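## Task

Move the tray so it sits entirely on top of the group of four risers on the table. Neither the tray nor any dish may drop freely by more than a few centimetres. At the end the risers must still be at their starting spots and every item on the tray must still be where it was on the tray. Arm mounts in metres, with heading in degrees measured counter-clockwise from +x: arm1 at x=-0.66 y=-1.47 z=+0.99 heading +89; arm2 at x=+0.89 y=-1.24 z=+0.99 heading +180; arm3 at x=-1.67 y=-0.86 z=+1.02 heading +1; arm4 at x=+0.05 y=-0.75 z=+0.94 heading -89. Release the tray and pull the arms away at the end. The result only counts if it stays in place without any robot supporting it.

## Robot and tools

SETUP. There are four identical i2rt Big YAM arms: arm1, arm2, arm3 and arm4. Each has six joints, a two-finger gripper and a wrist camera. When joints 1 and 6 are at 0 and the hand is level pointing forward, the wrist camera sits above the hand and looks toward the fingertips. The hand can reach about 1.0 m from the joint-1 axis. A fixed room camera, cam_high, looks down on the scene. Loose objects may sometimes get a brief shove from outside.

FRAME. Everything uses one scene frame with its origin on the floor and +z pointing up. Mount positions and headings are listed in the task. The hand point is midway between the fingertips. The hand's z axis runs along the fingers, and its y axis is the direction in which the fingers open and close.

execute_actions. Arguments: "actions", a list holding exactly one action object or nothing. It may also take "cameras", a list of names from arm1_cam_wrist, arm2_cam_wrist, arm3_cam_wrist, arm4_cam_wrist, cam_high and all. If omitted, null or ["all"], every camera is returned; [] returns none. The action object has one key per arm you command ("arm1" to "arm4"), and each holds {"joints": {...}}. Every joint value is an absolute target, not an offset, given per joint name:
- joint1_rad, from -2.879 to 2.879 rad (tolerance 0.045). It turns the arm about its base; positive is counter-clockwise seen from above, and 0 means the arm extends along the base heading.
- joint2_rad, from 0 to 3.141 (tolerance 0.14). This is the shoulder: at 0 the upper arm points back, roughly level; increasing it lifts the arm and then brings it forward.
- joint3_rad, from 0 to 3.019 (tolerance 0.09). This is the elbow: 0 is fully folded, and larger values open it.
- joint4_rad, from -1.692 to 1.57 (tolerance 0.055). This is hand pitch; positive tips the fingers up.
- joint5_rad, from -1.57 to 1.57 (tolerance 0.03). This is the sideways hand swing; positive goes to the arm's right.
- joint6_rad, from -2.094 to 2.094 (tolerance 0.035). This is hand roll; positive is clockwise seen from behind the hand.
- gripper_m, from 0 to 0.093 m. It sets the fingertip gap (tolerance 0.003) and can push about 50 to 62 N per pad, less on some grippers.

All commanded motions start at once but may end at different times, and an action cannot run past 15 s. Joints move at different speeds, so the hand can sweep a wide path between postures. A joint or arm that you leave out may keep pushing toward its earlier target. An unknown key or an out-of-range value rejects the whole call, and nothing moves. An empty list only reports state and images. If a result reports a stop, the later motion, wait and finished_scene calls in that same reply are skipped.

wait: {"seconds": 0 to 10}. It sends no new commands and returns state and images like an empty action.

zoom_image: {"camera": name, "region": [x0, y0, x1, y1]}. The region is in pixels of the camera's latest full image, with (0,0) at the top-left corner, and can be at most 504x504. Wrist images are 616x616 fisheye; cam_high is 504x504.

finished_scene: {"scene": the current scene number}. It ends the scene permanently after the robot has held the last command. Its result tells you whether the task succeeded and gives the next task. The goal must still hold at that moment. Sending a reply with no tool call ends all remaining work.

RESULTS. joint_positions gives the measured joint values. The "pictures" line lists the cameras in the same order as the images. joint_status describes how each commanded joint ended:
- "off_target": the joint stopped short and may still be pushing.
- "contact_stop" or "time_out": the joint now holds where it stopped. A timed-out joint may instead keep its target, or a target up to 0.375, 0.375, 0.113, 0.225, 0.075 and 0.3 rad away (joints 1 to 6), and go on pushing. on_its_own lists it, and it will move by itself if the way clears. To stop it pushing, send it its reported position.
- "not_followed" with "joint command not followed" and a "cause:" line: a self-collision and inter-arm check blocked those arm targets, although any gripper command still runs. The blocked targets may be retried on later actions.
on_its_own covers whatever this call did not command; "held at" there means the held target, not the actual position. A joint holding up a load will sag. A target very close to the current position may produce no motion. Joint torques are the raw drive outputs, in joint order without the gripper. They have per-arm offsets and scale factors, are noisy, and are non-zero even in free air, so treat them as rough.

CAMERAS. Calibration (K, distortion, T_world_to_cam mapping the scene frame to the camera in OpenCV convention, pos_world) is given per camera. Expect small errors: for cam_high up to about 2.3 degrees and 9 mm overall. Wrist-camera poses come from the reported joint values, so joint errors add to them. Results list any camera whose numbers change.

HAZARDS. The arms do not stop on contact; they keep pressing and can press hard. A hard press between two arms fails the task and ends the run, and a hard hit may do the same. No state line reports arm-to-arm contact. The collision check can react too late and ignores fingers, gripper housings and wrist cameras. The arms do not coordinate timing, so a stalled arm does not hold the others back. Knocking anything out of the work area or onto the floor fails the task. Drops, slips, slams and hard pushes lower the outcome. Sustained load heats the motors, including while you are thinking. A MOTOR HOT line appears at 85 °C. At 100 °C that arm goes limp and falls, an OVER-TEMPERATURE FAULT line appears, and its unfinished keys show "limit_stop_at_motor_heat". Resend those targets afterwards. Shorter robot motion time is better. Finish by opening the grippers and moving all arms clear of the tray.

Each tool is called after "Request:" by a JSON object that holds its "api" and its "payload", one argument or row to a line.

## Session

Request:
{"api": "execute_actions", "payload": {
  "actions": []
}}

Scene clock: 0.00 s.
Joint torques (N m, as the arm reports them, + toward a larger angle): no reading
Motor temperatures (°C, as the motors report them): arm1=[26 27 26 26 28 27] | arm2=[27 26 30 28 28 29] | arm3=[28 26 27 29 25 25] | arm4=[28 28 27 29 27 28]
arm1.joint_positions: joint1_rad=-1.553 joint2_rad=+0.622 joint3_rad=+1.373 joint4_rad=-1.413 joint5_rad=+0.100 joint6_rad=+0.278 gripper_m=+0.095
arm1.joint_status: not commanded
arm1.hand: x=-0.4263 y=-1.4830 z=+1.5013 quat_wxyz=(-0.434, -0.144, -0.889, -0.017) (m; scene frame)
arm2.joint_positions: joint1_rad=+0.330 joint2_rad=+0.603 joint3_rad=+1.396 joint4_rad=-1.460 joint5_rad=-0.226 joint6_rad=+0.174 gripper_m=+0.095
arm2.joint_status: not commanded
arm2.hand: x=+0.7133 y=-1.3447 z=+1.5187 quat_wxyz=(+0.204, +0.887, +0.119, -0.398) (m; scene frame)
arm3.joint_positions: joint1_rad=+0.890 joint2_rad=+0.632 joint3_rad=+1.324 joint4_rad=-1.305 joint5_rad=-0.039 joint6_rad=-0.340 gripper_m=+0.094
arm3.joint_status: not commanded
arm3.hand: x=-1.5183 y=-0.6631 z=+1.5349 quat_wxyz=(-0.435, +0.525, -0.716, -0.150) (m; scene frame)
arm4.joint_positions: joint1_rad=-0.573 joint2_rad=+0.508 joint3_rad=+1.446 joint4_rad=-1.344 joint5_rad=-0.024 joint6_rad=+0.062 gripper_m=+0.095
arm4.joint_status: not commanded
arm4.hand: x=-0.0342 y=-0.9025 z=+1.5223 quat_wxyz=(-0.286, -0.740, -0.390, +0.468) (m; scene frame)
pictures: arm1_cam_wrist, arm2_cam_wrist, arm3_cam_wrist, arm4_cam_wrist, cam_high
camera_calibration (this result's frames):
arm1_cam_wrist: T_world_to_cam=[[-0.237341, -0.96188, -0.13585, -1.32589], [-0.929735, 0.265452, -0.2552, 0.383397], [0.281534, 0.0657356, -0.957297, 1.77452], [0, 0, 0, 1]] pos_world=[-0.457817, -1.49377, 1.61646]
arm2_cam_wrist: T_world_to_cam=[[-0.380117, 0.889152, -0.254793, 1.85281], [0.909423, 0.309036, -0.278292, 0.193513], [-0.168704, -0.337498, -0.926085, 1.19366], [0, 0, 0, 1]] pos_world=[0.729674, -1.30437, 1.63137]
arm3_cam_wrist: T_world_to_cam=[[0.885453, -0.398229, 0.239553, 0.716373], [-0.328234, -0.900812, -0.284253, -0.653877], [0.32899, 0.173063, -0.92834, 2.16305], [0, 0, 0, 1]] pos_world=[-1.56056, -0.678084, 1.65057]
arm4_cam_wrist: T_world_to_cam=[[-0.834821, 0.546542, -0.0660751, 0.567447], [0.499915, 0.702334, -0.506765, 1.42494], [-0.230562, -0.45609, -0.859548, 1.01571], [0, 0, 0, 1]] pos_world=[-0.00444792, -0.847662, 1.63266]
Images, in order (width x height): arm1_cam_wrist 616x616, arm2_cam_wrist 616x616, arm3_cam_wrist 616x616, arm4_cam_wrist 616x616, cam_high 504x504.

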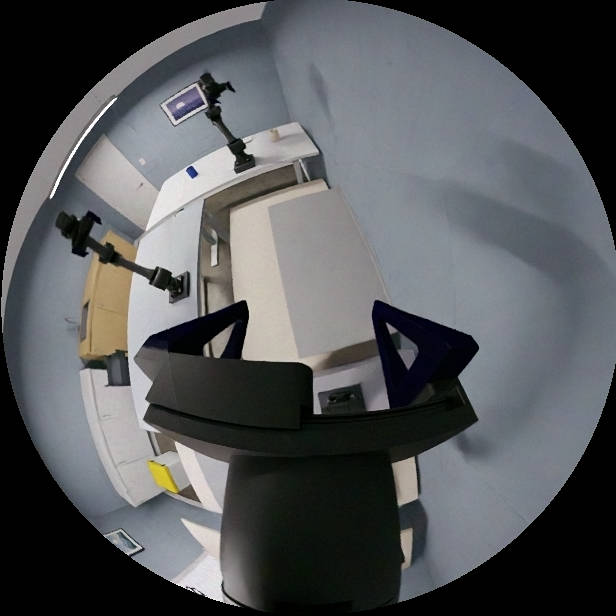

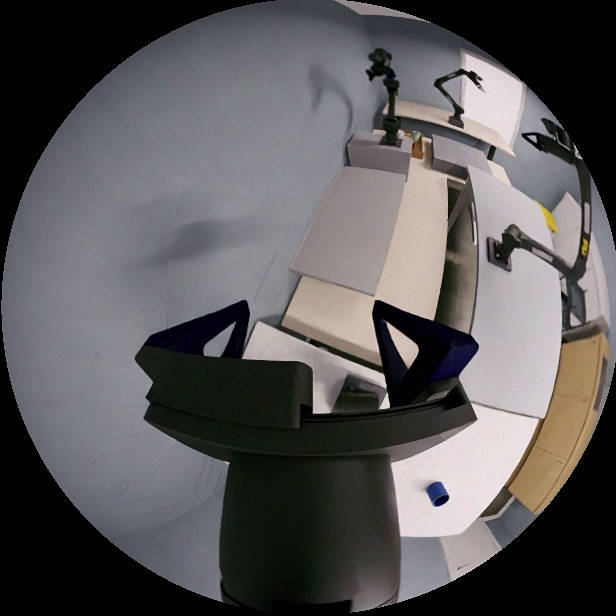

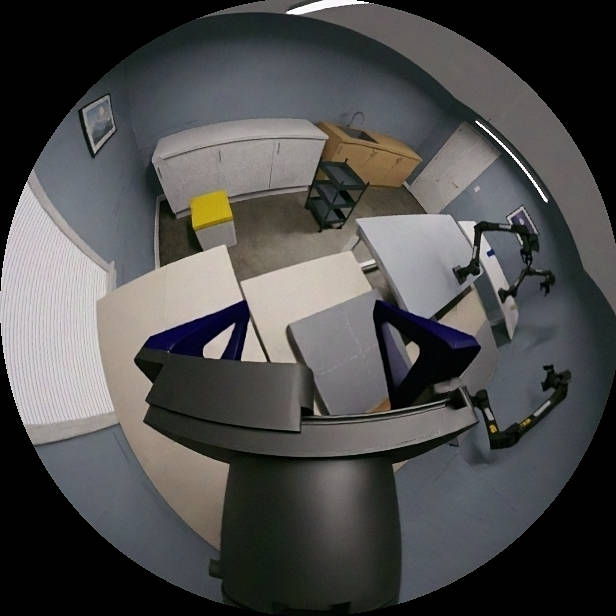

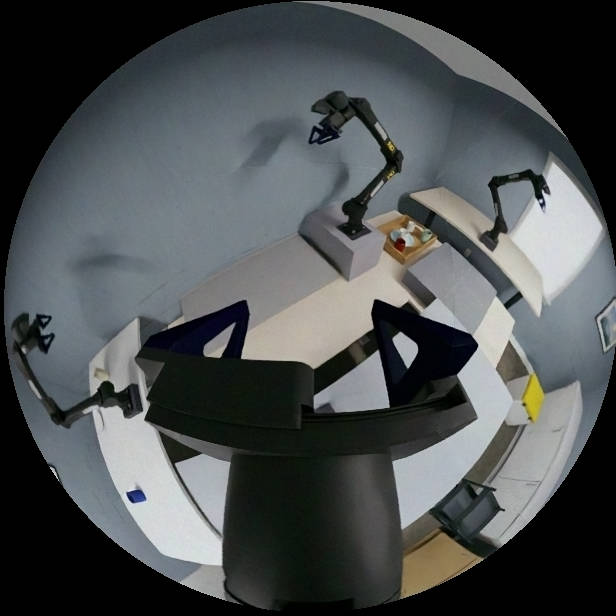

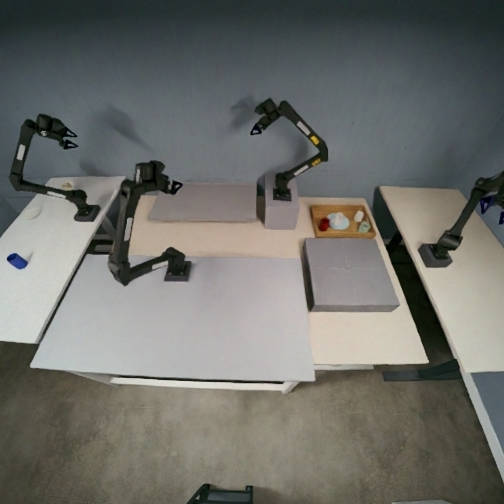

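Request:
{"api": "execute_actions", "payload": {
  "actions": [
    {"arm3":{"joints":{"joint1_rad":-1.125,"joint2_rad":1.9,"joint3_rad":1.72,"joint4_rad":-1.38,"joint5_rad":0,"joint6_rad":0.46,"gripper_m":0.06}},"arm1":{"joints":{"joint1_rad":1.34,"joint2_rad":1.25,"joint3_rad":0.63,"joint4_rad":-0.94,"joint5_rad":0,"joint6_rad":1.325,"gripper_m":0.06}},"arm4":{"joints":{"joint1_rad":0}}}
  ],
  "cameras": ["arm1_cam_wrist","arm3_cam_wrist","cam_high"]
}}

Scene clock: 2.93 s.
Joint torques (N m, as the arm reports them, + toward a larger angle): arm1=[ 0.11 -6.78  5.54  0.67  0.17  0.16] | arm2=[-0.45  2.78  9.98  1.38 -0.09  0.06] | arm3=[  0.66 -22.66   9.93   0.    -0.02   0.16] | arm4=[ 2.27  4.73  7.64  2.13  0.06 -0.11]
Motor temperatures (°C, as the motors report them): arm1=[26 27 26 26 28 27] | arm2=[27 26 31 28 28 29] | arm3=[28 26 28 29 25 25] | arm4=[28 28 27 29 27 28]
arm1.joint_positions: joint1_rad=+1.330 joint2_rad=+1.251 joint3_rad=+0.647 joint4_rad=-0.947 joint5_rad=-0.001 joint6_rad=+1.311 gripper_m=+0.060
arm1.joint_status: all done
arm1.hand: x=-0.9363 y=-1.3933 z=+1.0411 quat_wxyz=(+0.010, +0.709, -0.705, -0.014) (m; scene frame)
arm2.joint_positions: joint1_rad=+0.330 joint2_rad=+0.603 joint3_rad=+1.396 joint4_rad=-1.460 joint5_rad=-0.226 joint6_rad=+0.174 gripper_m=+0.095
arm2.joint_status: not commanded
arm2.hand: x=+0.7133 y=-1.3447 z=+1.5187 quat_wxyz=(+0.204, +0.887, +0.119, -0.398) (m; scene frame)
arm3.joint_positions: joint1_rad=-1.128 joint2_rad=+1.897 joint3_rad=+1.706 joint4_rad=-1.366 joint5_rad=+0.002 joint6_rad=+0.452 gripper_m=+0.060
arm3.joint_status: all done
arm3.hand: x=-1.4113 y=-1.3888 z=+1.1686 quat_wxyz=(-0.001, -0.704, -0.711, +0.005) (m; scene frame)
arm4.joint_positions: joint1_rad=-0.009 joint2_rad=+0.508 joint3_rad=+1.446 joint4_rad=-1.344 joint5_rad=-0.024 joint6_rad=+0.062 gripper_m=+0.095
arm4.joint_status: all done
arm4.hand: x=+0.0606 y=-0.9274 z=+1.5217 quat_wxyz=(-0.405, -0.603, -0.580, +0.368) (m; scene frame)
pictures: arm1_cam_wrist, arm3_cam_wrist, cam_high
camera_calibration (this result's frames):
arm1_cam_wrist: T_world_to_cam=[[0.99938, 0.0242503, -0.0255375, 0.993823], [0.0345875, -0.812363, 0.582126, -1.70252], [-0.00662905, -0.582648, -0.812698, 0.147894], [0, 0, 0, 1]] pos_world=[-0.93334, -1.321, 1.13666]
arm3_cam_wrist: T_world_to_cam=[[-0.999918, -0.0127662, -0.00119583, -1.42375], [-0.0110431, 0.810031, 0.586283, 0.429809], [-0.00651597, 0.586248, -0.810106, 1.87557], [0, 0, 0, 1]] pos_world=[-1.40666, -1.46588, 1.26572]
Images, in order (width x height): arm1_cam_wrist 616x616, arm3_cam_wrist 616x616, cam_high 504x504.

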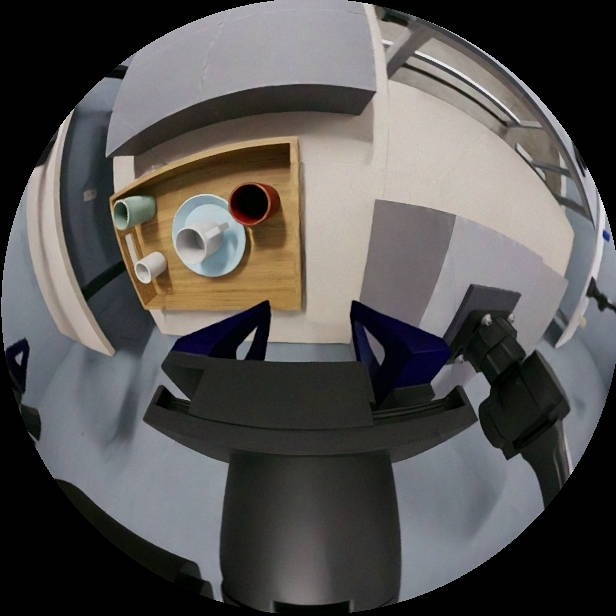

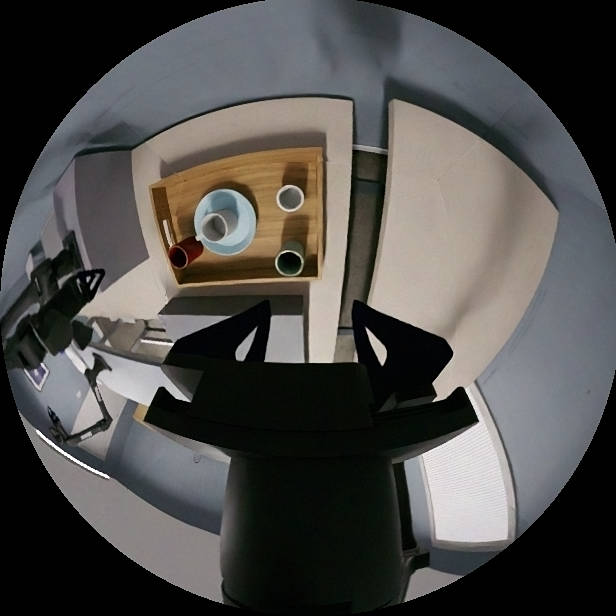

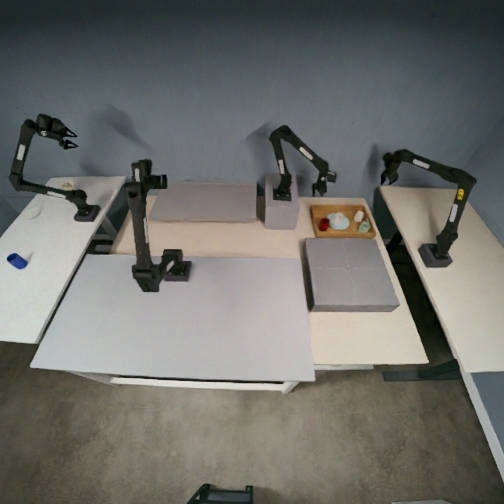

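Request:
{"api": "execute_actions", "payload": {
  "actions": [
    {"arm3":{"joints":{"joint1_rad":-1.158,"joint2_rad":2.29,"joint3_rad":1.46,"joint4_rad":-0.725,"joint6_rad":0.425,"gripper_m":0.05}},"arm1":{"joints":{"joint1_rad":1.378,"joint2_rad":1.832,"joint3_rad":0.565,"joint4_rad":-0.305,"joint6_rad":1.365,"gripper_m":0.05}}}
  ],
  "cameras": ["arm1_cam_wrist","arm3_cam_wrist"]
}}

Scene clock: 5.10 s.
Joint torques (N m, as the arm reports them, + toward a larger angle): arm1=[ 0.56 -8.64  1.99  1.13  0.16  0.07] | arm2=[-0.33  2.75 10.02  1.4  -0.1   0.05] | arm3=[ -0.06 -22.54   7.72   0.95  -0.02  -0.05] | arm4=[ 2.25  4.73  7.64  2.12  0.06 -0.11]
Motor temperatures (°C, as the motors report them): arm1=[26 27 27 26 28 27] | arm2=[27 26 31 28 28 29] | arm3=[28 27 29 29 25 25] | arm4=[28 28 28 29 27 28]
arm1.joint_positions: joint1_rad=+1.365 joint2_rad=+1.813 joint3_rad=+0.576 joint4_rad=-0.318 joint5_rad=-0.001 joint6_rad=+1.351 gripper_m=+0.050
arm1.joint_status: all done
arm1.hand: x=-0.9616 y=-1.3981 z=+0.8679 quat_wxyz=(+0.009, +0.707, -0.707, -0.012) (m; scene frame)
arm2.joint_positions: joint1_rad=+0.330 joint2_rad=+0.603 joint3_rad=+1.396 joint4_rad=-1.460 joint5_rad=-0.226 joint6_rad=+0.174 gripper_m=+0.095
arm2.joint_status: not commanded
arm2.hand: x=+0.7133 y=-1.3447 z=+1.5187 quat_wxyz=(+0.204, +0.887, +0.119, -0.398) (m; scene frame)
arm3.joint_positions: joint1_rad=-1.150 joint2_rad=+2.273 joint3_rad=+1.441 joint4_rad=-0.736 joint5_rad=+0.002 joint6_rad=+0.434 gripper_m=+0.050
arm3.joint_status: all done
arm3.hand: x=-1.4298 y=-1.3839 z=+0.8669 quat_wxyz=(+0.004, -0.705, -0.709, +0.003) (m; scene frame)
arm4.joint_positions: joint1_rad=-0.009 joint2_rad=+0.508 joint3_rad=+1.446 joint4_rad=-1.344 joint5_rad=-0.024 joint6_rad=+0.062 gripper_m=+0.095
arm4.joint_status: not commanded
arm4.hand: x=+0.0606 y=-0.9274 z=+1.5217 quat_wxyz=(-0.405, -0.603, -0.580, +0.368) (m; scene frame)
pictures: arm1_cam_wrist, arm3_cam_wrist
camera_calibration (this result's frames):
arm1_cam_wrist: T_world_to_cam=[[0.999588, 0.0192763, -0.0212821, 1.00444], [0.0280766, -0.811453, 0.583743, -1.61114], [-0.006017, -0.5841, -0.811659, 0.00184276], [0, 0, 0, 1]] pos_world=[-0.958775, -1.32565, 0.963361]
arm3_cam_wrist: T_world_to_cam=[[-0.999956, -0.00850374, 0.00383767, -1.44109], [-0.00455564, 0.804026, 0.594576, 0.596306], [-0.00814171, 0.594533, -0.80403, 1.63205], [0, 0, 0, 1]] pos_world=[-1.42502, -1.46201, 0.963195]
Images, in order (width x height): arm1_cam_wrist 616x616, arm3_cam_wrist 616x616.

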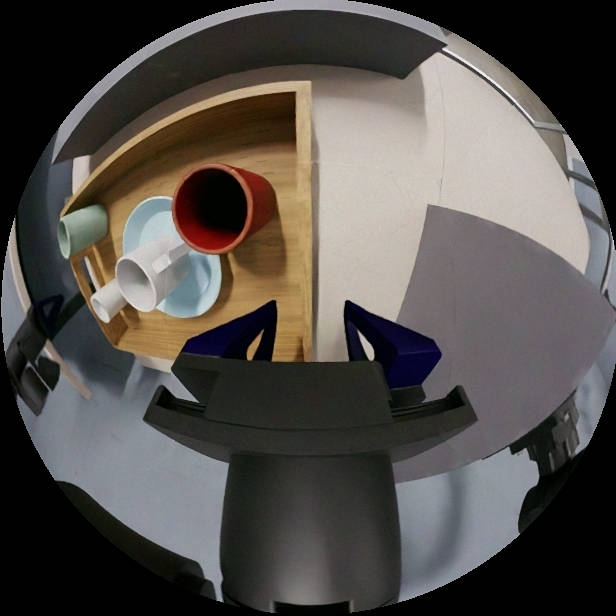

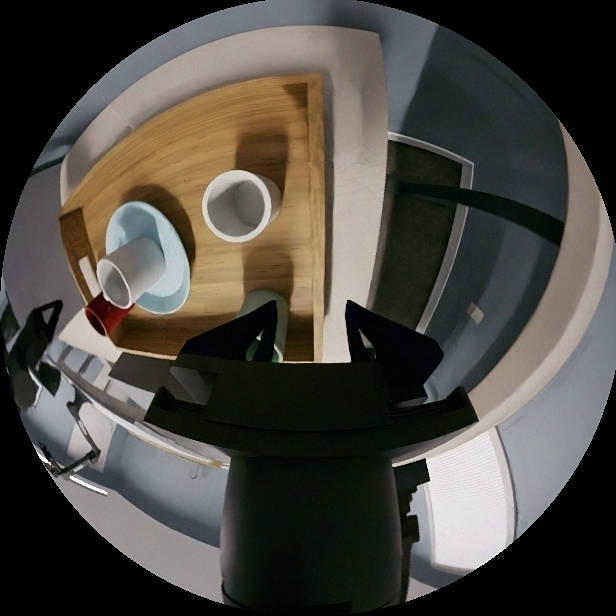

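Request:
{"api": "execute_actions", "payload": {
  "actions": [
    {"arm3":{"joints":{"joint1_rad":-1.172,"joint2_rad":2.485,"joint3_rad":1.525,"joint4_rad":-0.583,"joint6_rad":0.42,"gripper_m":0.04}},"arm1":{"joints":{"joint1_rad":1.444,"joint2_rad":2.175,"joint3_rad":0.65,"joint4_rad":-0.045,"joint6_rad":1.43,"gripper_m":0.045}}}
  ],
  "cameras": ["arm1_cam_wrist","arm3_cam_wrist"]
}}

Scene clock: 6.57 s.
Joint torques (N m, as the arm reports them, + toward a larger angle): arm1=[ 0.07 -9.05 -0.39 -0.01  0.26  0.08] | arm2=[-0.29  2.72  9.98  1.37 -0.1   0.05] | arm3=[ -0.4  -25.19   6.04   0.99  -0.02  -0.06] | arm4=[ 2.28  4.74  7.64  2.12  0.06 -0.11]
Motor temperatures (°C, as the motors report them): arm1=[26 27 27 26 28 27] | arm2=[27 26 32 28 28 29] | arm3=[28 27 29 29 25 25] | arm4=[28 28 28 29 27 28]
arm1.joint_positions: joint1_rad=+1.437 joint2_rad=+2.128 joint3_rad=+0.671 joint4_rad=-0.035 joint5_rad=-0.002 joint6_rad=+1.417 gripper_m=+0.045
arm1.joint_status: all done
arm1.hand: x=-1.0019 y=-1.4149 z=+0.7847 quat_wxyz=(+0.029, +0.709, -0.704, -0.037) (m; scene frame)
arm2.joint_positions: joint1_rad=+0.330 joint2_rad=+0.603 joint3_rad=+1.396 joint4_rad=-1.460 joint5_rad=-0.226 joint6_rad=+0.174 gripper_m=+0.095
arm2.joint_status: not commanded
arm2.hand: x=+0.7133 y=-1.3447 z=+1.5187 quat_wxyz=(+0.204, +0.887, +0.119, -0.398) (m; scene frame)
arm3.joint_positions: joint1_rad=-1.161 joint2_rad=+2.488 joint3_rad=+1.516 joint4_rad=-0.596 joint5_rad=+0.002 joint6_rad=+0.429 gripper_m=+0.040
arm3.joint_status: all done
arm3.hand: x=-1.4353 y=-1.3895 z=+0.7649 quat_wxyz=(+0.004, -0.707, -0.707, +0.003) (m; scene frame)
arm4.joint_positions: joint1_rad=-0.009 joint2_rad=+0.508 joint3_rad=+1.446 joint4_rad=-1.344 joint5_rad=-0.024 joint6_rad=+0.062 gripper_m=+0.095
arm4.joint_status: not commanded
arm4.hand: x=+0.0606 y=-0.9274 z=+1.5217 quat_wxyz=(-0.405, -0.603, -0.580, +0.368) (m; scene frame)
pictures: arm1_cam_wrist, arm3_cam_wrist
camera_calibration (this result's frames):
arm1_cam_wrist: T_world_to_cam=[[0.996094, 0.0258536, -0.084425, 1.09857], [0.0699001, -0.815079, 0.575118, -1.53152], [-0.0539442, -0.578773, -0.813702, -0.114598], [0, 0, 0, 1]] pos_world=[-0.993405, -1.34304, 0.880304]
arm3_cam_wrist: T_world_to_cam=[[-0.99999, -0.00240186, 0.00372126, -1.43773], [0.000279606, 0.804279, 0.594252, 0.668916], [-0.00442025, 0.594247, -0.80427, 1.5585], [0, 0, 0, 1]] pos_world=[-1.43101, -1.46758, 0.861299]
Images, in order (width x height): arm1_cam_wrist 616x616, arm3_cam_wrist 616x616.

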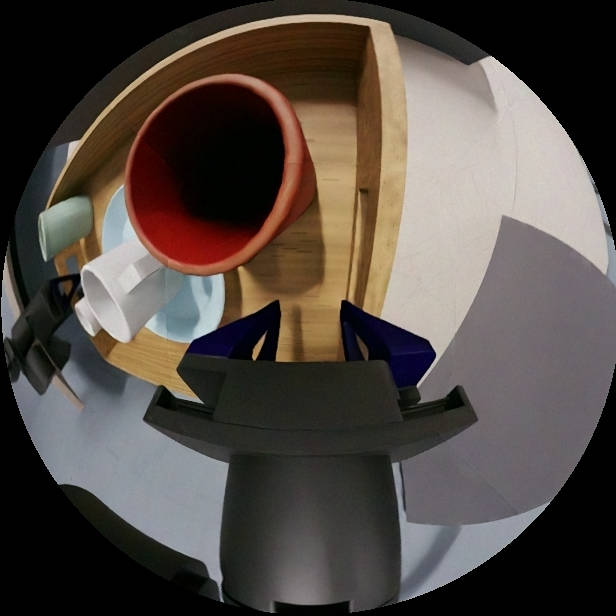

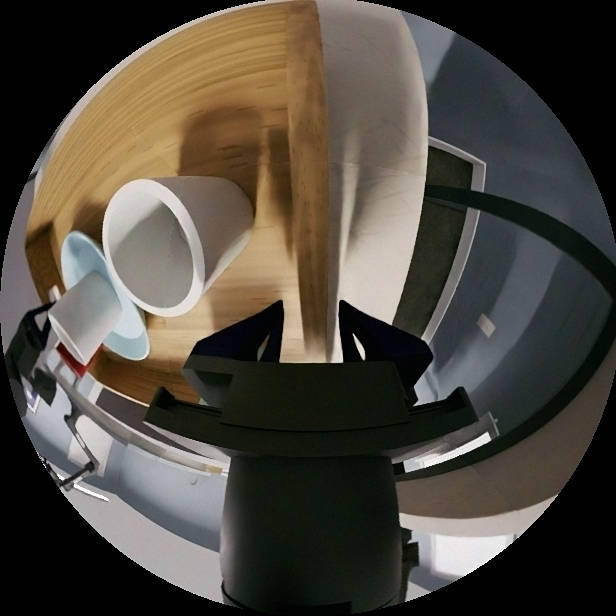

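Request:
{"api": "execute_actions", "payload": {
  "actions": [
    {"arm1":{"joints":{"joint2_rad":1.95,"joint3_rad":0.67,"joint4_rad":-0.22}}}
  ],
  "cameras": []
}}

Request:
{"api": "execute_actions", "payload": {
  "actions": [
    {"arm1":{"joints":{"joint2_rad":1.96,"joint3_rad":0.585,"joint4_rad":-0.225,"gripper_m":0.065}}}
  ],
  "cameras": ["arm1_cam_wrist"]
}}

Scene clock: 7.80 s.
Joint torques (N m, as the arm reports them, + toward a larger angle): arm1=[  0.29 -12.67   2.25  -0.1    0.29   0.1 ] | arm2=[-0.28  2.83 10.01  1.4  -0.09  0.05] | arm3=[ -0.27 -25.48   6.03   1.    -0.02  -0.06] | arm4=[ 2.27  4.73  7.65  2.12  0.06 -0.11]
Motor temperatures (°C, as the motors report them): arm1=[26 27 26 26 28 27] | arm2=[27 26 32 28 28 29] | arm3=[28 27 29 29 25 25] | arm4=[28 28 28 29 27 28]
arm1.joint_positions: joint1_rad=+1.437 joint2_rad=+1.946 joint3_rad=+0.676 joint4_rad=-0.207 joint5_rad=-0.002 joint6_rad=+1.417 gripper_m=+0.045
arm1.joint_status: all done
arm1.hand: x=-1.0179 y=-1.4124 z=+0.8417 quat_wxyz=(+0.033, +0.708, -0.704, -0.042) (m; scene frame)
arm2.joint_positions: joint1_rad=+0.330 joint2_rad=+0.603 joint3_rad=+1.396 joint4_rad=-1.460 joint5_rad=-0.226 joint6_rad=+0.174 gripper_m=+0.095
arm2.joint_status: not commanded
arm2.hand: x=+0.7133 y=-1.3447 z=+1.5187 quat_wxyz=(+0.204, +0.887, +0.119, -0.398) (m; scene frame)
arm3.joint_positions: joint1_rad=-1.161 joint2_rad=+2.488 joint3_rad=+1.516 joint4_rad=-0.596 joint5_rad=+0.002 joint6_rad=+0.429 gripper_m=+0.040
arm3.joint_status: not commanded
arm3.hand: x=-1.4353 y=-1.3895 z=+0.7649 quat_wxyz=(+0.004, -0.707, -0.707, +0.003) (m; scene frame)
arm4.joint_positions: joint1_rad=-0.009 joint2_rad=+0.508 joint3_rad=+1.446 joint4_rad=-1.344 joint5_rad=-0.024 joint6_rad=+0.062 gripper_m=+0.095
arm4.joint_status: not commanded
arm4.hand: x=+0.0606 y=-0.9274 z=+1.5217 quat_wxyz=(-0.405, -0.603, -0.580, +0.368) (m; scene frame)
pictures: none
No camera images: the call's "cameras" was empty. Leave "cameras" out to get every camera's image.

Scene clock: 8.73 s.
Joint torques (N m, as the arm reports them, + toward a larger angle): arm1=[-0.47 -9.72  1.77  0.15  0.28  0.07] | arm2=[-0.44  2.78 10.01  1.37 -0.09  0.06] | arm3=[ -0.25 -25.48   6.03   0.99  -0.01  -0.05] | arm4=[ 2.26  4.76  7.64  2.12  0.06 -0.11]
Motor temperatures (°C, as the motors report them): arm1=[26 27 26 26 28 27] | arm2=[27 26 32 28 28 29] | arm3=[28 27 29 29 25 25] | arm4=[28 28 28 29 27 28]
arm1.joint_positions: joint1_rad=+1.437 joint2_rad=+1.946 joint3_rad=+0.583 joint4_rad=-0.218 joint5_rad=-0.002 joint6_rad=+1.417 gripper_m=+0.065
arm1.joint_status: all done
arm1.hand: x=-0.9587 y=-1.4213 z=+0.8309 quat_wxyz=(+0.002, +0.709, -0.705, -0.001) (m; scene frame)
arm2.joint_positions: joint1_rad=+0.330 joint2_rad=+0.603 joint3_rad=+1.396 joint4_rad=-1.460 joint5_rad=-0.226 joint6_rad=+0.174 gripper_m=+0.095
arm2.joint_status: not commanded
arm2.hand: x=+0.7133 y=-1.3447 z=+1.5187 quat_wxyz=(+0.204, +0.887, +0.119, -0.398) (m; scene frame)
arm3.joint_positions: joint1_rad=-1.161 joint2_rad=+2.488 joint3_rad=+1.516 joint4_rad=-0.596 joint5_rad=+0.002 joint6_rad=+0.429 gripper_m=+0.040
arm3.joint_status: not commanded
arm3.hand: x=-1.4353 y=-1.3895 z=+0.7649 quat_wxyz=(+0.004, -0.707, -0.707, +0.003) (m; scene frame)
arm4.joint_positions: joint1_rad=-0.009 joint2_rad=+0.508 joint3_rad=+1.446 joint4_rad=-1.344 joint5_rad=-0.024 joint6_rad=+0.062 gripper_m=+0.095
arm4.joint_status: not commanded
arm4.hand: x=+0.0606 y=-0.9274 z=+1.5217 quat_wxyz=(-0.405, -0.603, -0.580, +0.368) (m; scene frame)
pictures: arm1_cam_wrist
camera_calibration (this result's frames):
arm1_cam_wrist: T_world_to_cam=[[0.999679, 0.0249963, 0.00415582, 0.988238], [0.0177357, -0.80736, 0.589792, -1.61755], [0.0180979, -0.589529, -0.807544, -0.0297229], [0, 0, 0, 1]] pos_world=[-0.958695, -1.34817, 0.925908]
Images, in order (width x height): arm1_cam_wrist 616x616.

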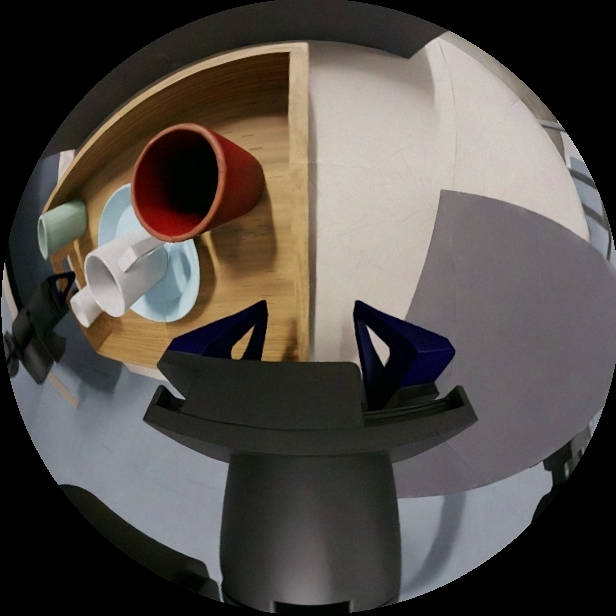

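Request:
{"api": "execute_actions", "payload": {
  "actions": [
    {"arm1":{"joints":{"joint2_rad":2.08,"joint3_rad":0.603,"joint4_rad":-0.115}}}
  ],
  "cameras": []
}}

Request:
{"api": "execute_actions", "payload": {
  "actions": [
    {"arm1":{"joints":{"joint2_rad":2.19,"joint3_rad":0.635,"joint4_rad":-0.035}}}
  ],
  "cameras": ["arm1_cam_wrist"]
}}

Scene clock: 9.77 s.
Joint torques (N m, as the arm reports them, + toward a larger angle): arm1=[  0.11 -10.78   1.46   0.74   0.26   0.11] | arm2=[-0.31  2.77 10.02  1.38 -0.1   0.05] | arm3=[ -0.23 -25.45   6.02   1.    -0.02  -0.05] | arm4=[ 2.24  4.73  7.64  2.12  0.06 -0.11]
Motor temperatures (°C, as the motors report them): arm1=[26 27 26 26 28 27] | arm2=[27 26 32 28 28 29] | arm3=[28 27 29 29 25 25] | arm4=[28 28 28 29 27 28]
arm1.joint_positions: joint1_rad=+1.437 joint2_rad=+2.064 joint3_rad=+0.594 joint4_rad=-0.129 joint5_rad=-0.002 joint6_rad=+1.417 gripper_m=+0.065
arm1.joint_status: all done
arm1.hand: x=-0.9520 y=-1.4223 z=+0.7987 quat_wxyz=(-0.003, +0.709, -0.705, +0.006) (m; scene frame)
arm2.joint_positions: joint1_rad=+0.330 joint2_rad=+0.603 joint3_rad=+1.396 joint4_rad=-1.460 joint5_rad=-0.226 joint6_rad=+0.174 gripper_m=+0.095
arm2.joint_status: not commanded
arm2.hand: x=+0.7133 y=-1.3447 z=+1.5187 quat_wxyz=(+0.204, +0.887, +0.119, -0.398) (m; scene frame)
arm3.joint_positions: joint1_rad=-1.161 joint2_rad=+2.488 joint3_rad=+1.516 joint4_rad=-0.596 joint5_rad=+0.002 joint6_rad=+0.429 gripper_m=+0.040
arm3.joint_status: not commanded
arm3.hand: x=-1.4353 y=-1.3895 z=+0.7649 quat_wxyz=(+0.004, -0.707, -0.707, +0.003) (m; scene frame)
arm4.joint_positions: joint1_rad=-0.009 joint2_rad=+0.508 joint3_rad=+1.446 joint4_rad=-1.344 joint5_rad=-0.024 joint6_rad=+0.062 gripper_m=+0.095
arm4.joint_status: not commanded
arm4.hand: x=+0.0606 y=-0.9274 z=+1.5217 quat_wxyz=(-0.405, -0.603, -0.580, +0.368) (m; scene frame)
pictures: none
No camera images: the call's "cameras" was empty. Leave "cameras" out to get every camera's image.

Scene clock: 10.53 s.
Joint torques (N m, as the arm reports them, + toward a larger angle): arm1=[ -0.11 -10.31   0.39   0.89   0.22   0.17] | arm2=[-0.31  2.76 10.02  1.4  -0.09  0.05] | arm3=[ -0.25 -25.45   6.03   1.    -0.02  -0.06] | arm4=[ 2.25  4.74  7.64  2.13  0.06 -0.11]
Motor temperatures (°C, as the motors report them): arm1=[26 27 26 26 28 27] | arm2=[27 26 32 28 28 29] | arm3=[28 28 29 29 25 25] | arm4=[28 28 28 29 27 28]
arm1.joint_positions: joint1_rad=+1.437 joint2_rad=+2.171 joint3_rad=+0.636 joint4_rad=-0.047 joint5_rad=-0.002 joint6_rad=+1.417 gripper_m=+0.065
arm1.joint_status: all done
arm1.hand: x=-0.9625 y=-1.4207 z=+0.7699 quat_wxyz=(+0.002, +0.709, -0.705, -0.001) (m; scene frame)
arm2.joint_positions: joint1_rad=+0.330 joint2_rad=+0.603 joint3_rad=+1.396 joint4_rad=-1.460 joint5_rad=-0.226 joint6_rad=+0.174 gripper_m=+0.095
arm2.joint_status: not commanded
arm2.hand: x=+0.7133 y=-1.3447 z=+1.5187 quat_wxyz=(+0.204, +0.887, +0.119, -0.398) (m; scene frame)
arm3.joint_positions: joint1_rad=-1.161 joint2_rad=+2.488 joint3_rad=+1.516 joint4_rad=-0.596 joint5_rad=+0.002 joint6_rad=+0.429 gripper_m=+0.040
arm3.joint_status: not commanded
arm3.hand: x=-1.4353 y=-1.3895 z=+0.7649 quat_wxyz=(+0.004, -0.707, -0.707, +0.003) (m; scene frame)
arm4.joint_positions: joint1_rad=-0.009 joint2_rad=+0.508 joint3_rad=+1.446 joint4_rad=-1.344 joint5_rad=-0.024 joint6_rad=+0.062 gripper_m=+0.095
arm4.joint_status: not commanded
arm4.hand: x=+0.0606 y=-0.9274 z=+1.5217 quat_wxyz=(-0.405, -0.603, -0.580, +0.368) (m; scene frame)
pictures: arm1_cam_wrist
camera_calibration (this result's frames):
arm1_cam_wrist: T_world_to_cam=[[0.999679, 0.0249963, 0.00415582, 0.992221], [0.0177357, -0.80736, 0.589792, -1.58107], [0.0180979, -0.589529, -0.807544, -0.0786354], [0, 0, 0, 1]] pos_world=[-0.962438, -1.34765, 0.864876]
Images, in order (width x height): arm1_cam_wrist 616x616.

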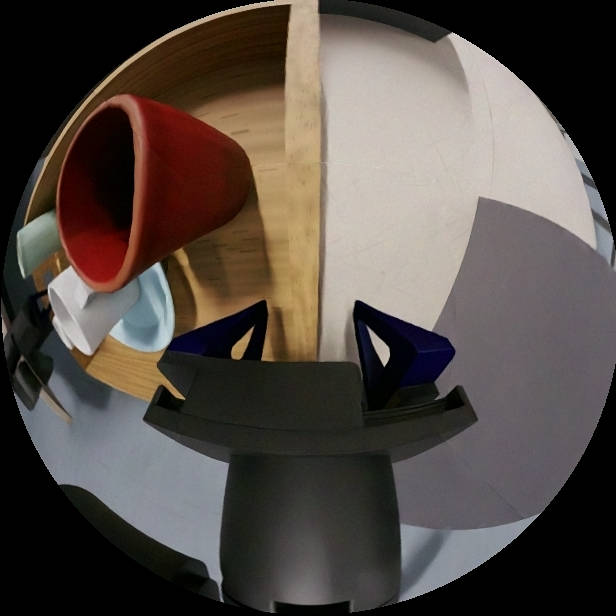

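Request:
{"api": "execute_actions", "payload": {
  "actions": [
    {"arm1":{"joints":{"gripper_m":0}},"arm3":{"joints":{"gripper_m":0}}}
  ],
  "cameras": []
}}

Request:
{"api": "execute_actions", "payload": {
  "actions": [
    {"arm1":{"joints":{"joint2_rad":1.995,"joint3_rad":0.604,"joint4_rad":-0.165,"joint6_rad":1.41}},"arm3":{"joints":{"joint2_rad":2.325,"joint3_rad":1.53,"joint4_rad":-0.65,"joint6_rad":0.425}}}
  ],
  "cameras": ["arm1_cam_wrist","arm3_cam_wrist"]
}}

Scene clock: 11.47 s.
Joint torques (N m, as the arm reports them, + toward a larger angle): arm1=[ -0.02 -10.73   0.28   0.77   0.31   0.15] | arm2=[-0.41  2.83 10.03  1.43 -0.09  0.05] | arm3=[ -0.06 -25.44   6.04   1.    -0.09   0.27] | arm4=[ 2.25  4.74  7.64  2.13  0.06 -0.11]
Motor temperatures (°C, as the motors report them): arm1=[26 28 26 26 28 27] | arm2=[27 26 32 28 28 29] | arm3=[28 28 29 29 25 25] | arm4=[28 28 28 29 27 28]
arm1.joint_positions: joint1_rad=+1.437 joint2_rad=+2.171 joint3_rad=+0.638 joint4_rad=-0.042 joint5_rad=-0.003 joint6_rad=+1.417 gripper_m=+0.011
arm1.joint_status: gripper_m off_target (ended at +0.011, target +0.000)
arm1.hand: x=-0.9652 y=-1.4205 z=+0.7699 quat_wxyz=(+0.005, +0.709, -0.705, -0.003) (m; scene frame)
arm2.joint_positions: joint1_rad=+0.330 joint2_rad=+0.603 joint3_rad=+1.396 joint4_rad=-1.460 joint5_rad=-0.226 joint6_rad=+0.174 gripper_m=+0.095
arm2.joint_status: not commanded
arm2.hand: x=+0.7133 y=-1.3447 z=+1.5187 quat_wxyz=(+0.204, +0.887, +0.119, -0.398) (m; scene frame)
arm3.joint_positions: joint1_rad=-1.163 joint2_rad=+2.488 joint3_rad=+1.515 joint4_rad=-0.596 joint5_rad=+0.004 joint6_rad=+0.402 gripper_m=+0.010
arm3.joint_status: gripper_m off_target (ended at +0.010, target +0.000)
arm3.hand: x=-1.4367 y=-1.3901 z=+0.7651 quat_wxyz=(+0.005, -0.698, -0.716, +0.004) (m; scene frame)
arm4.joint_positions: joint1_rad=-0.009 joint2_rad=+0.508 joint3_rad=+1.446 joint4_rad=-1.344 joint5_rad=-0.024 joint6_rad=+0.062 gripper_m=+0.095
arm4.joint_status: not commanded
arm4.hand: x=+0.0606 y=-0.9274 z=+1.5217 quat_wxyz=(-0.405, -0.603, -0.580, +0.368) (m; scene frame)
pictures: none
No camera images: the call's "cameras" was empty. Leave "cameras" out to get every camera's image.

Scene clock: 12.57 s.
Joint torques (N m, as the arm reports them, + toward a larger angle): arm1=[  0.97 -17.22   1.13  -0.19   0.48  -0.03] | arm2=[-0.38  2.86 10.02  1.4  -0.09  0.05] | arm3=[ -0.22 -34.22   7.97  -0.22   0.05   0.36] | arm4=[ 2.27  4.76  7.65  2.12  0.06 -0.11]
Motor temperatures (°C, as the motors report them): arm1=[26 28 26 26 28 27] | arm2=[27 26 32 28 28 29] | arm3=[28 28 29 29 25 25] | arm4=[28 28 28 29 27 28]
arm1.joint_positions: joint1_rad=+1.437 joint2_rad=+2.048 joint3_rad=+0.606 joint4_rad=-0.149 joint5_rad=-0.012 joint6_rad=+1.407 gripper_m=+0.011
arm1.joint_status: all done
arm1.hand: x=-0.9599 y=-1.4228 z=+0.8038 quat_wxyz=(+0.004, +0.713, -0.701, +0.006) (m; scene frame)
arm2.joint_positions: joint1_rad=+0.330 joint2_rad=+0.603 joint3_rad=+1.396 joint4_rad=-1.460 joint5_rad=-0.226 joint6_rad=+0.174 gripper_m=+0.095
arm2.joint_status: not commanded
arm2.hand: x=+0.7133 y=-1.3447 z=+1.5187 quat_wxyz=(+0.204, +0.887, +0.119, -0.398) (m; scene frame)
arm3.joint_positions: joint1_rad=-1.161 joint2_rad=+2.419 joint3_rad=+1.500 joint4_rad=-0.631 joint5_rad=+0.000 joint6_rad=+0.399 gripper_m=+0.010
arm3.joint_status: all done
arm3.hand: x=-1.4311 y=-1.3967 z=+0.7998 quat_wxyz=(-0.005, -0.696, -0.718, +0.006) (m; scene frame)
arm4.joint_positions: joint1_rad=-0.009 joint2_rad=+0.508 joint3_rad=+1.446 joint4_rad=-1.344 joint5_rad=-0.024 joint6_rad=+0.062 gripper_m=+0.095
arm4.joint_status: not commanded
arm4.hand: x=+0.0606 y=-0.9274 z=+1.5217 quat_wxyz=(-0.405, -0.603, -0.580, +0.368) (m; scene frame)
pictures: arm1_cam_wrist, arm3_cam_wrist
camera_calibration (this result's frames):
arm1_cam_wrist: T_world_to_cam=[[0.999314, 0.0353693, 0.0110228, 0.998427], [0.0217404, -0.800786, 0.598555, -1.59661], [0.0299974, -0.597905, -0.801006, -0.0582192], [0, 0, 0, 1]] pos_world=[-0.961284, -1.34866, 0.898018]
arm3_cam_wrist: T_world_to_cam=[[-0.999453, -0.0326789, -0.0050033, -1.46827], [-0.0294897, 0.812851, 0.581724, 0.633318], [-0.0149432, 0.581554, -0.813371, 1.5653], [0, 0, 0, 1]] pos_world=[-1.4254, -1.47308, 0.897404]
Images, in order (width x height): arm1_cam_wrist 616x616, arm3_cam_wrist 616x616.

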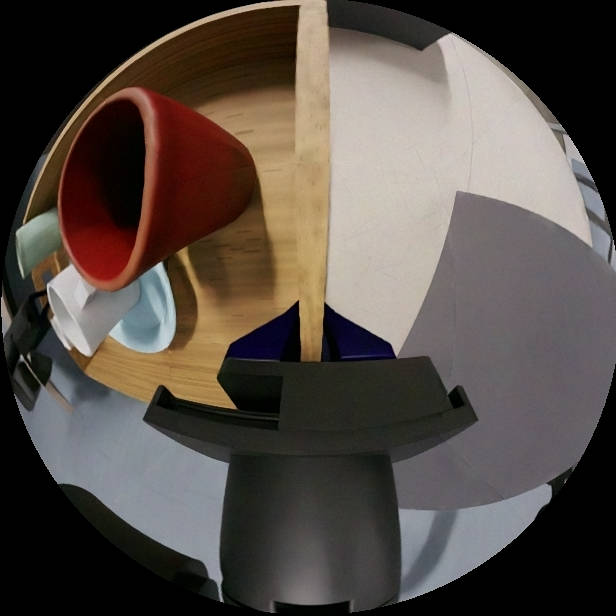

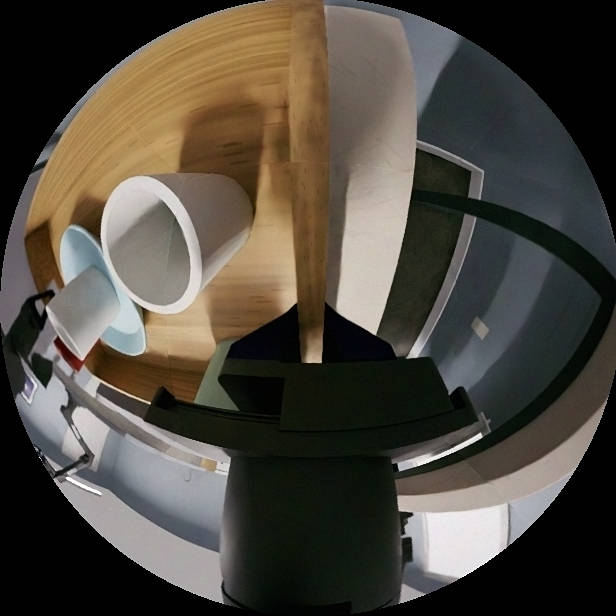

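Request:
{"api": "execute_actions", "payload": {
  "actions": [
    {"arm1":{"joints":{"joint2_rad":1.755,"joint3_rad":0.59,"joint4_rad":-0.365,"joint5_rad":0.012}},"arm3":{"joints":{"joint2_rad":2.187,"joint3_rad":1.49,"joint4_rad":-0.758,"joint6_rad":0.41}}}
  ],
  "cameras": []
}}

Request:
{"api": "execute_actions", "payload": {
  "actions": [
    {"arm1":{"joints":{"joint2_rad":1.522,"joint3_rad":0.635,"joint4_rad":-0.618}},"arm3":{"joints":{"joint2_rad":2.06,"joint3_rad":1.495,"joint4_rad":-0.88}}}
  ],
  "cameras": ["arm1_cam_wrist","cam_high"]
}}

Scene clock: 13.80 s.
Joint torques (N m, as the arm reports them, + toward a larger angle): arm1=[ -0.3  -15.59   3.4   -0.26   0.55  -0.03] | arm2=[-0.37  2.83 10.    1.38 -0.09  0.05] | arm3=[ -0.14 -31.94   9.16  -0.07  -0.06   0.18] | arm4=[ 2.26  4.72  7.65  2.13  0.06 -0.11]
Motor temperatures (°C, as the motors report them): arm1=[26 28 26 26 28 27] | arm2=[27 26 33 28 28 29] | arm3=[28 28 29 29 25 25] | arm4=[28 28 28 29 27 28]
arm1.joint_positions: joint1_rad=+1.437 joint2_rad=+1.799 joint3_rad=+0.578 joint4_rad=-0.352 joint5_rad=-0.001 joint6_rad=+1.408 gripper_m=+0.011
arm1.joint_status: all done
arm1.hand: x=-0.9625 y=-1.4204 z=+0.8721 quat_wxyz=(+0.004, +0.712, -0.702, -0.005) (m; scene frame)
arm2.joint_positions: joint1_rad=+0.330 joint2_rad=+0.603 joint3_rad=+1.396 joint4_rad=-1.460 joint5_rad=-0.226 joint6_rad=+0.174 gripper_m=+0.095
arm2.joint_status: not commanded
arm2.hand: x=+0.7133 y=-1.3447 z=+1.5187 quat_wxyz=(+0.204, +0.887, +0.119, -0.398) (m; scene frame)
arm3.joint_positions: joint1_rad=-1.161 joint2_rad=+2.268 joint3_rad=+1.453 joint4_rad=-0.743 joint5_rad=+0.003 joint6_rad=+0.399 gripper_m=+0.010
arm3.joint_status: all done
arm3.hand: x=-1.4333 y=-1.3929 z=+0.8733 quat_wxyz=(-0.001, -0.696, -0.718, +0.006) (m; scene frame)
arm4.joint_positions: joint1_rad=-0.009 joint2_rad=+0.508 joint3_rad=+1.446 joint4_rad=-1.344 joint5_rad=-0.024 joint6_rad=+0.062 gripper_m=+0.095
arm4.joint_status: not commanded
arm4.hand: x=+0.0606 y=-0.9274 z=+1.5217 quat_wxyz=(-0.405, -0.603, -0.580, +0.368) (m; scene frame)
pictures: none
No camera images: the call's "cameras" was empty. Leave "cameras" out to get every camera's image.

Scene clock: 14.87 s.
Joint torques (N m, as the arm reports them, + toward a larger angle): arm1=[ -0.23 -12.99   7.4   -0.54   0.68   0.01] | arm2=[-0.31  2.78 10.04  1.39 -0.09  0.05] | arm3=[ -0.08 -31.47  10.33  -0.06   0.01   0.2 ] | arm4=[ 2.24  4.74  7.64  2.12  0.06 -0.11]
Motor temperatures (°C, as the motors report them): arm1=[26 28 27 26 28 27] | arm2=[27 26 33 28 28 29] | arm3=[28 29 30 29 25 25] | arm4=[28 28 28 30 27 28]
arm1.joint_positions: joint1_rad=+1.437 joint2_rad=+1.560 joint3_rad=+0.592 joint4_rad=-0.597 joint5_rad=-0.002 joint6_rad=+1.409 gripper_m=+0.011
arm1.joint_status: all done
arm1.hand: x=-0.9608 y=-1.4208 z=+0.9420 quat_wxyz=(+0.007, +0.712, -0.702, -0.007) (m; scene frame)
arm2.joint_positions: joint1_rad=+0.330 joint2_rad=+0.603 joint3_rad=+1.396 joint4_rad=-1.460 joint5_rad=-0.226 joint6_rad=+0.174 gripper_m=+0.095
arm2.joint_status: not commanded
arm2.hand: x=+0.7133 y=-1.3447 z=+1.5187 quat_wxyz=(+0.204, +0.887, +0.119, -0.398) (m; scene frame)
arm3.joint_positions: joint1_rad=-1.161 joint2_rad=+2.141 joint3_rad=+1.453 joint4_rad=-0.865 joint5_rad=+0.001 joint6_rad=+0.399 gripper_m=+0.010
arm3.joint_status: all done
arm3.hand: x=-1.4322 y=-1.3932 z=+0.9438 quat_wxyz=(-0.003, -0.696, -0.718, +0.005) (m; scene frame)
arm4.joint_positions: joint1_rad=-0.009 joint2_rad=+0.508 joint3_rad=+1.446 joint4_rad=-1.344 joint5_rad=-0.024 joint6_rad=+0.062 gripper_m=+0.095
arm4.joint_status: not commanded
arm4.hand: x=+0.0606 y=-0.9274 z=+1.5217 quat_wxyz=(-0.405, -0.603, -0.580, +0.368) (m; scene frame)
pictures: arm1_cam_wrist, cam_high
camera_calibration (this result's frames):
arm1_cam_wrist: T_world_to_cam=[[0.999384, 0.0329998, -0.0119307, 1.0161], [0.0337166, -0.808853, 0.587043, -1.66685], [0.00972212, -0.587084, -0.809468, 0.0575363], [0, 0, 0, 1]] pos_world=[-0.959832, -1.34799, 1.03721]
Images, in order (width x height): arm1_cam_wrist 616x616, cam_high 504x504.

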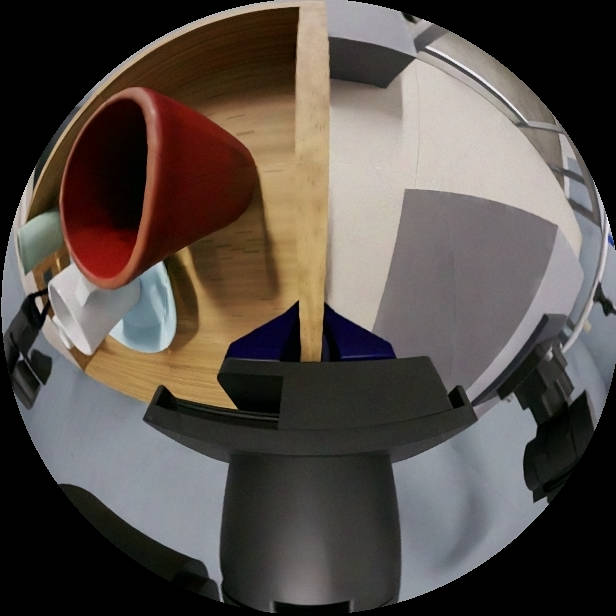

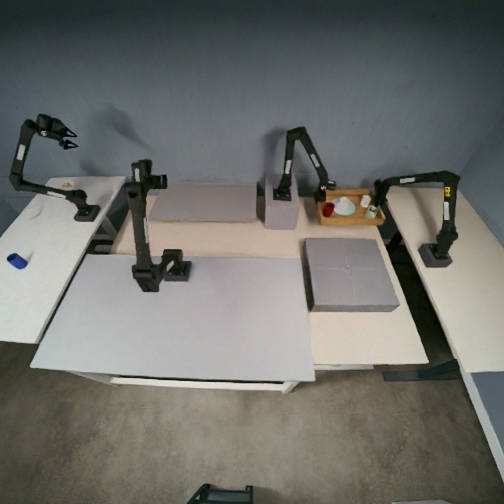

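Request:
{"api": "execute_actions", "payload": {
  "actions": [
    {"arm1":{"joints":{"joint1_rad":1.152,"joint2_rad":1.572,"joint3_rad":0.673,"joint4_rad":-0.63,"joint6_rad":1.13}},"arm3":{"joints":{"joint1_rad":-1.057,"joint2_rad":1.953,"joint3_rad":1.235,"joint4_rad":-0.74,"joint6_rad":0.515}}}
  ],
  "cameras": []
}}

Request:
{"api": "execute_actions", "payload": {
  "actions": [
    {"arm1":{"joints":{"joint1_rad":0.91,"joint2_rad":1.63,"joint3_rad":0.767,"joint4_rad":-0.65,"joint6_rad":0.89}},"arm3":{"joints":{"joint1_rad":-0.93,"joint2_rad":1.85,"joint3_rad":1.02,"joint4_rad":-0.64,"joint6_rad":0.645}}}
  ],
  "cameras": ["arm1_cam_wrist"]
}}

Scene clock: 16.50 s.
Joint torques (N m, as the arm reports them, + toward a larger angle): arm1=[ -0.78 -11.74   8.61  -0.41   0.28  -0.17] | arm2=[-0.34  2.8  10.02  1.4  -0.1   0.05] | arm3=[ -0.54 -29.12   8.87   0.03  -0.05  -0.14] | arm4=[ 2.26  4.75  7.65  2.13  0.06 -0.11]
Motor temperatures (°C, as the motors report them): arm1=[26 28 27 26 28 27] | arm2=[27 26 33 28 28 29] | arm3=[28 29 30 29 25 25] | arm4=[28 28 29 30 27 28]
arm1.joint_positions: joint1_rad=+1.150 joint2_rad=+1.588 joint3_rad=+0.611 joint4_rad=-0.610 joint5_rad=+0.008 joint6_rad=+1.143 gripper_m=+0.011
arm1.joint_status: all done
arm1.hand: x=-0.9377 y=-1.3351 z=+0.9382 quat_wxyz=(-0.002, +0.705, -0.709, +0.000) (m; scene frame)
arm2.joint_positions: joint1_rad=+0.330 joint2_rad=+0.603 joint3_rad=+1.396 joint4_rad=-1.460 joint5_rad=-0.226 joint6_rad=+0.174 gripper_m=+0.095
arm2.joint_status: not commanded
arm2.hand: x=+0.7133 y=-1.3447 z=+1.5187 quat_wxyz=(+0.204, +0.887, +0.119, -0.398) (m; scene frame)
arm3.joint_positions: joint1_rad=-1.045 joint2_rad=+2.039 joint3_rad=+1.199 joint4_rad=-0.728 joint5_rad=+0.004 joint6_rad=+0.531 gripper_m=+0.010
arm3.joint_status: all done
arm3.hand: x=-1.4112 y=-1.2986 z=+0.9272 quat_wxyz=(+0.004, -0.702, -0.712, +0.004) (m; scene frame)
arm4.joint_positions: joint1_rad=-0.009 joint2_rad=+0.508 joint3_rad=+1.446 joint4_rad=-1.344 joint5_rad=-0.024 joint6_rad=+0.062 gripper_m=+0.095
arm4.joint_status: not commanded
arm4.hand: x=+0.0606 y=-0.9274 z=+1.5217 quat_wxyz=(-0.405, -0.603, -0.580, +0.368) (m; scene frame)
pictures: none
No camera images: the call's "cameras" was empty. Leave "cameras" out to get every camera's image.

Scene clock: 17.57 s.
Joint torques (N m, as the arm reports them, + toward a larger angle): arm1=[  0.25 -13.25   8.46  -0.2    0.28  -0.13] | arm2=[-0.35  2.89 10.    1.41 -0.09  0.06] | arm3=[  0.18 -24.88   8.26   0.2   -0.2   -0.12] | arm4=[ 2.25  4.72  7.65  2.13  0.06 -0.11]
Motor temperatures (°C, as the motors report them): arm1=[26 28 27 26 28 27] | arm2=[27 26 33 28 28 29] | arm3=[28 29 30 29 25 25] | arm4=[28 28 29 30 27 28]
arm1.joint_positions: joint1_rad=+0.902 joint2_rad=+1.652 joint3_rad=+0.710 joint4_rad=-0.637 joint5_rad=+0.009 joint6_rad=+0.900 gripper_m=+0.012
arm1.joint_status: all done
arm1.hand: x=-0.9256 y=-1.2475 z=+0.9402 quat_wxyz=(+0.000, +0.703, -0.711, -0.002) (m; scene frame)
arm2.joint_positions: joint1_rad=+0.330 joint2_rad=+0.603 joint3_rad=+1.396 joint4_rad=-1.460 joint5_rad=-0.226 joint6_rad=+0.174 gripper_m=+0.095
arm2.joint_status: not commanded
arm2.hand: x=+0.7133 y=-1.3447 z=+1.5187 quat_wxyz=(+0.204, +0.887, +0.119, -0.398) (m; scene frame)
arm3.joint_positions: joint1_rad=-0.922 joint2_rad=+1.925 joint3_rad=+0.983 joint4_rad=-0.632 joint5_rad=+0.008 joint6_rad=+0.660 gripper_m=+0.010
arm3.joint_status: all done
arm3.hand: x=-1.4023 y=-1.2103 z=+0.9277 quat_wxyz=(+0.007, -0.704, -0.710, +0.006) (m; scene frame)
arm4.joint_positions: joint1_rad=-0.009 joint2_rad=+0.508 joint3_rad=+1.446 joint4_rad=-1.344 joint5_rad=-0.024 joint6_rad=+0.062 gripper_m=+0.095
arm4.joint_status: not commanded
arm4.hand: x=+0.0606 y=-0.9274 z=+1.5217 quat_wxyz=(-0.405, -0.603, -0.580, +0.368) (m; scene frame)
pictures: arm1_cam_wrist
camera_calibration (this result's frames):
arm1_cam_wrist: T_world_to_cam=[[0.999964, 0.00665109, 0.00526276, 0.92671], [0.0023171, -0.811138, 0.584851, -1.55663], [0.00815872, -0.584818, -0.811124, 0.160413], [0, 0, 0, 1]] pos_world=[-0.924378, -1.17499, 1.03563]
Images, in order (width x height): arm1_cam_wrist 616x616.

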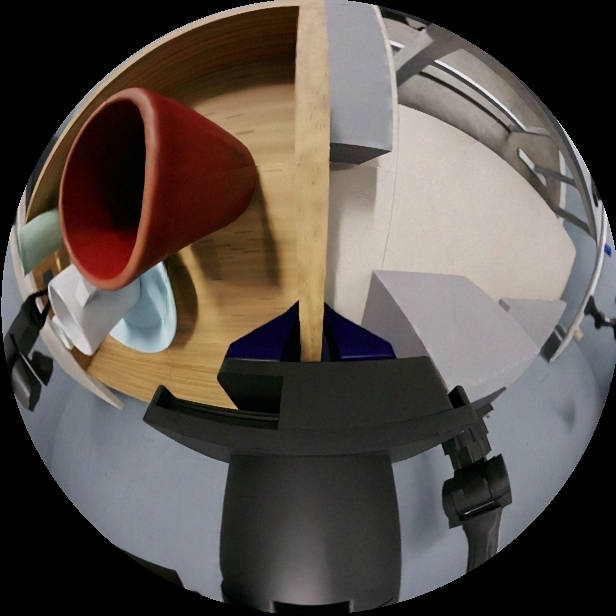

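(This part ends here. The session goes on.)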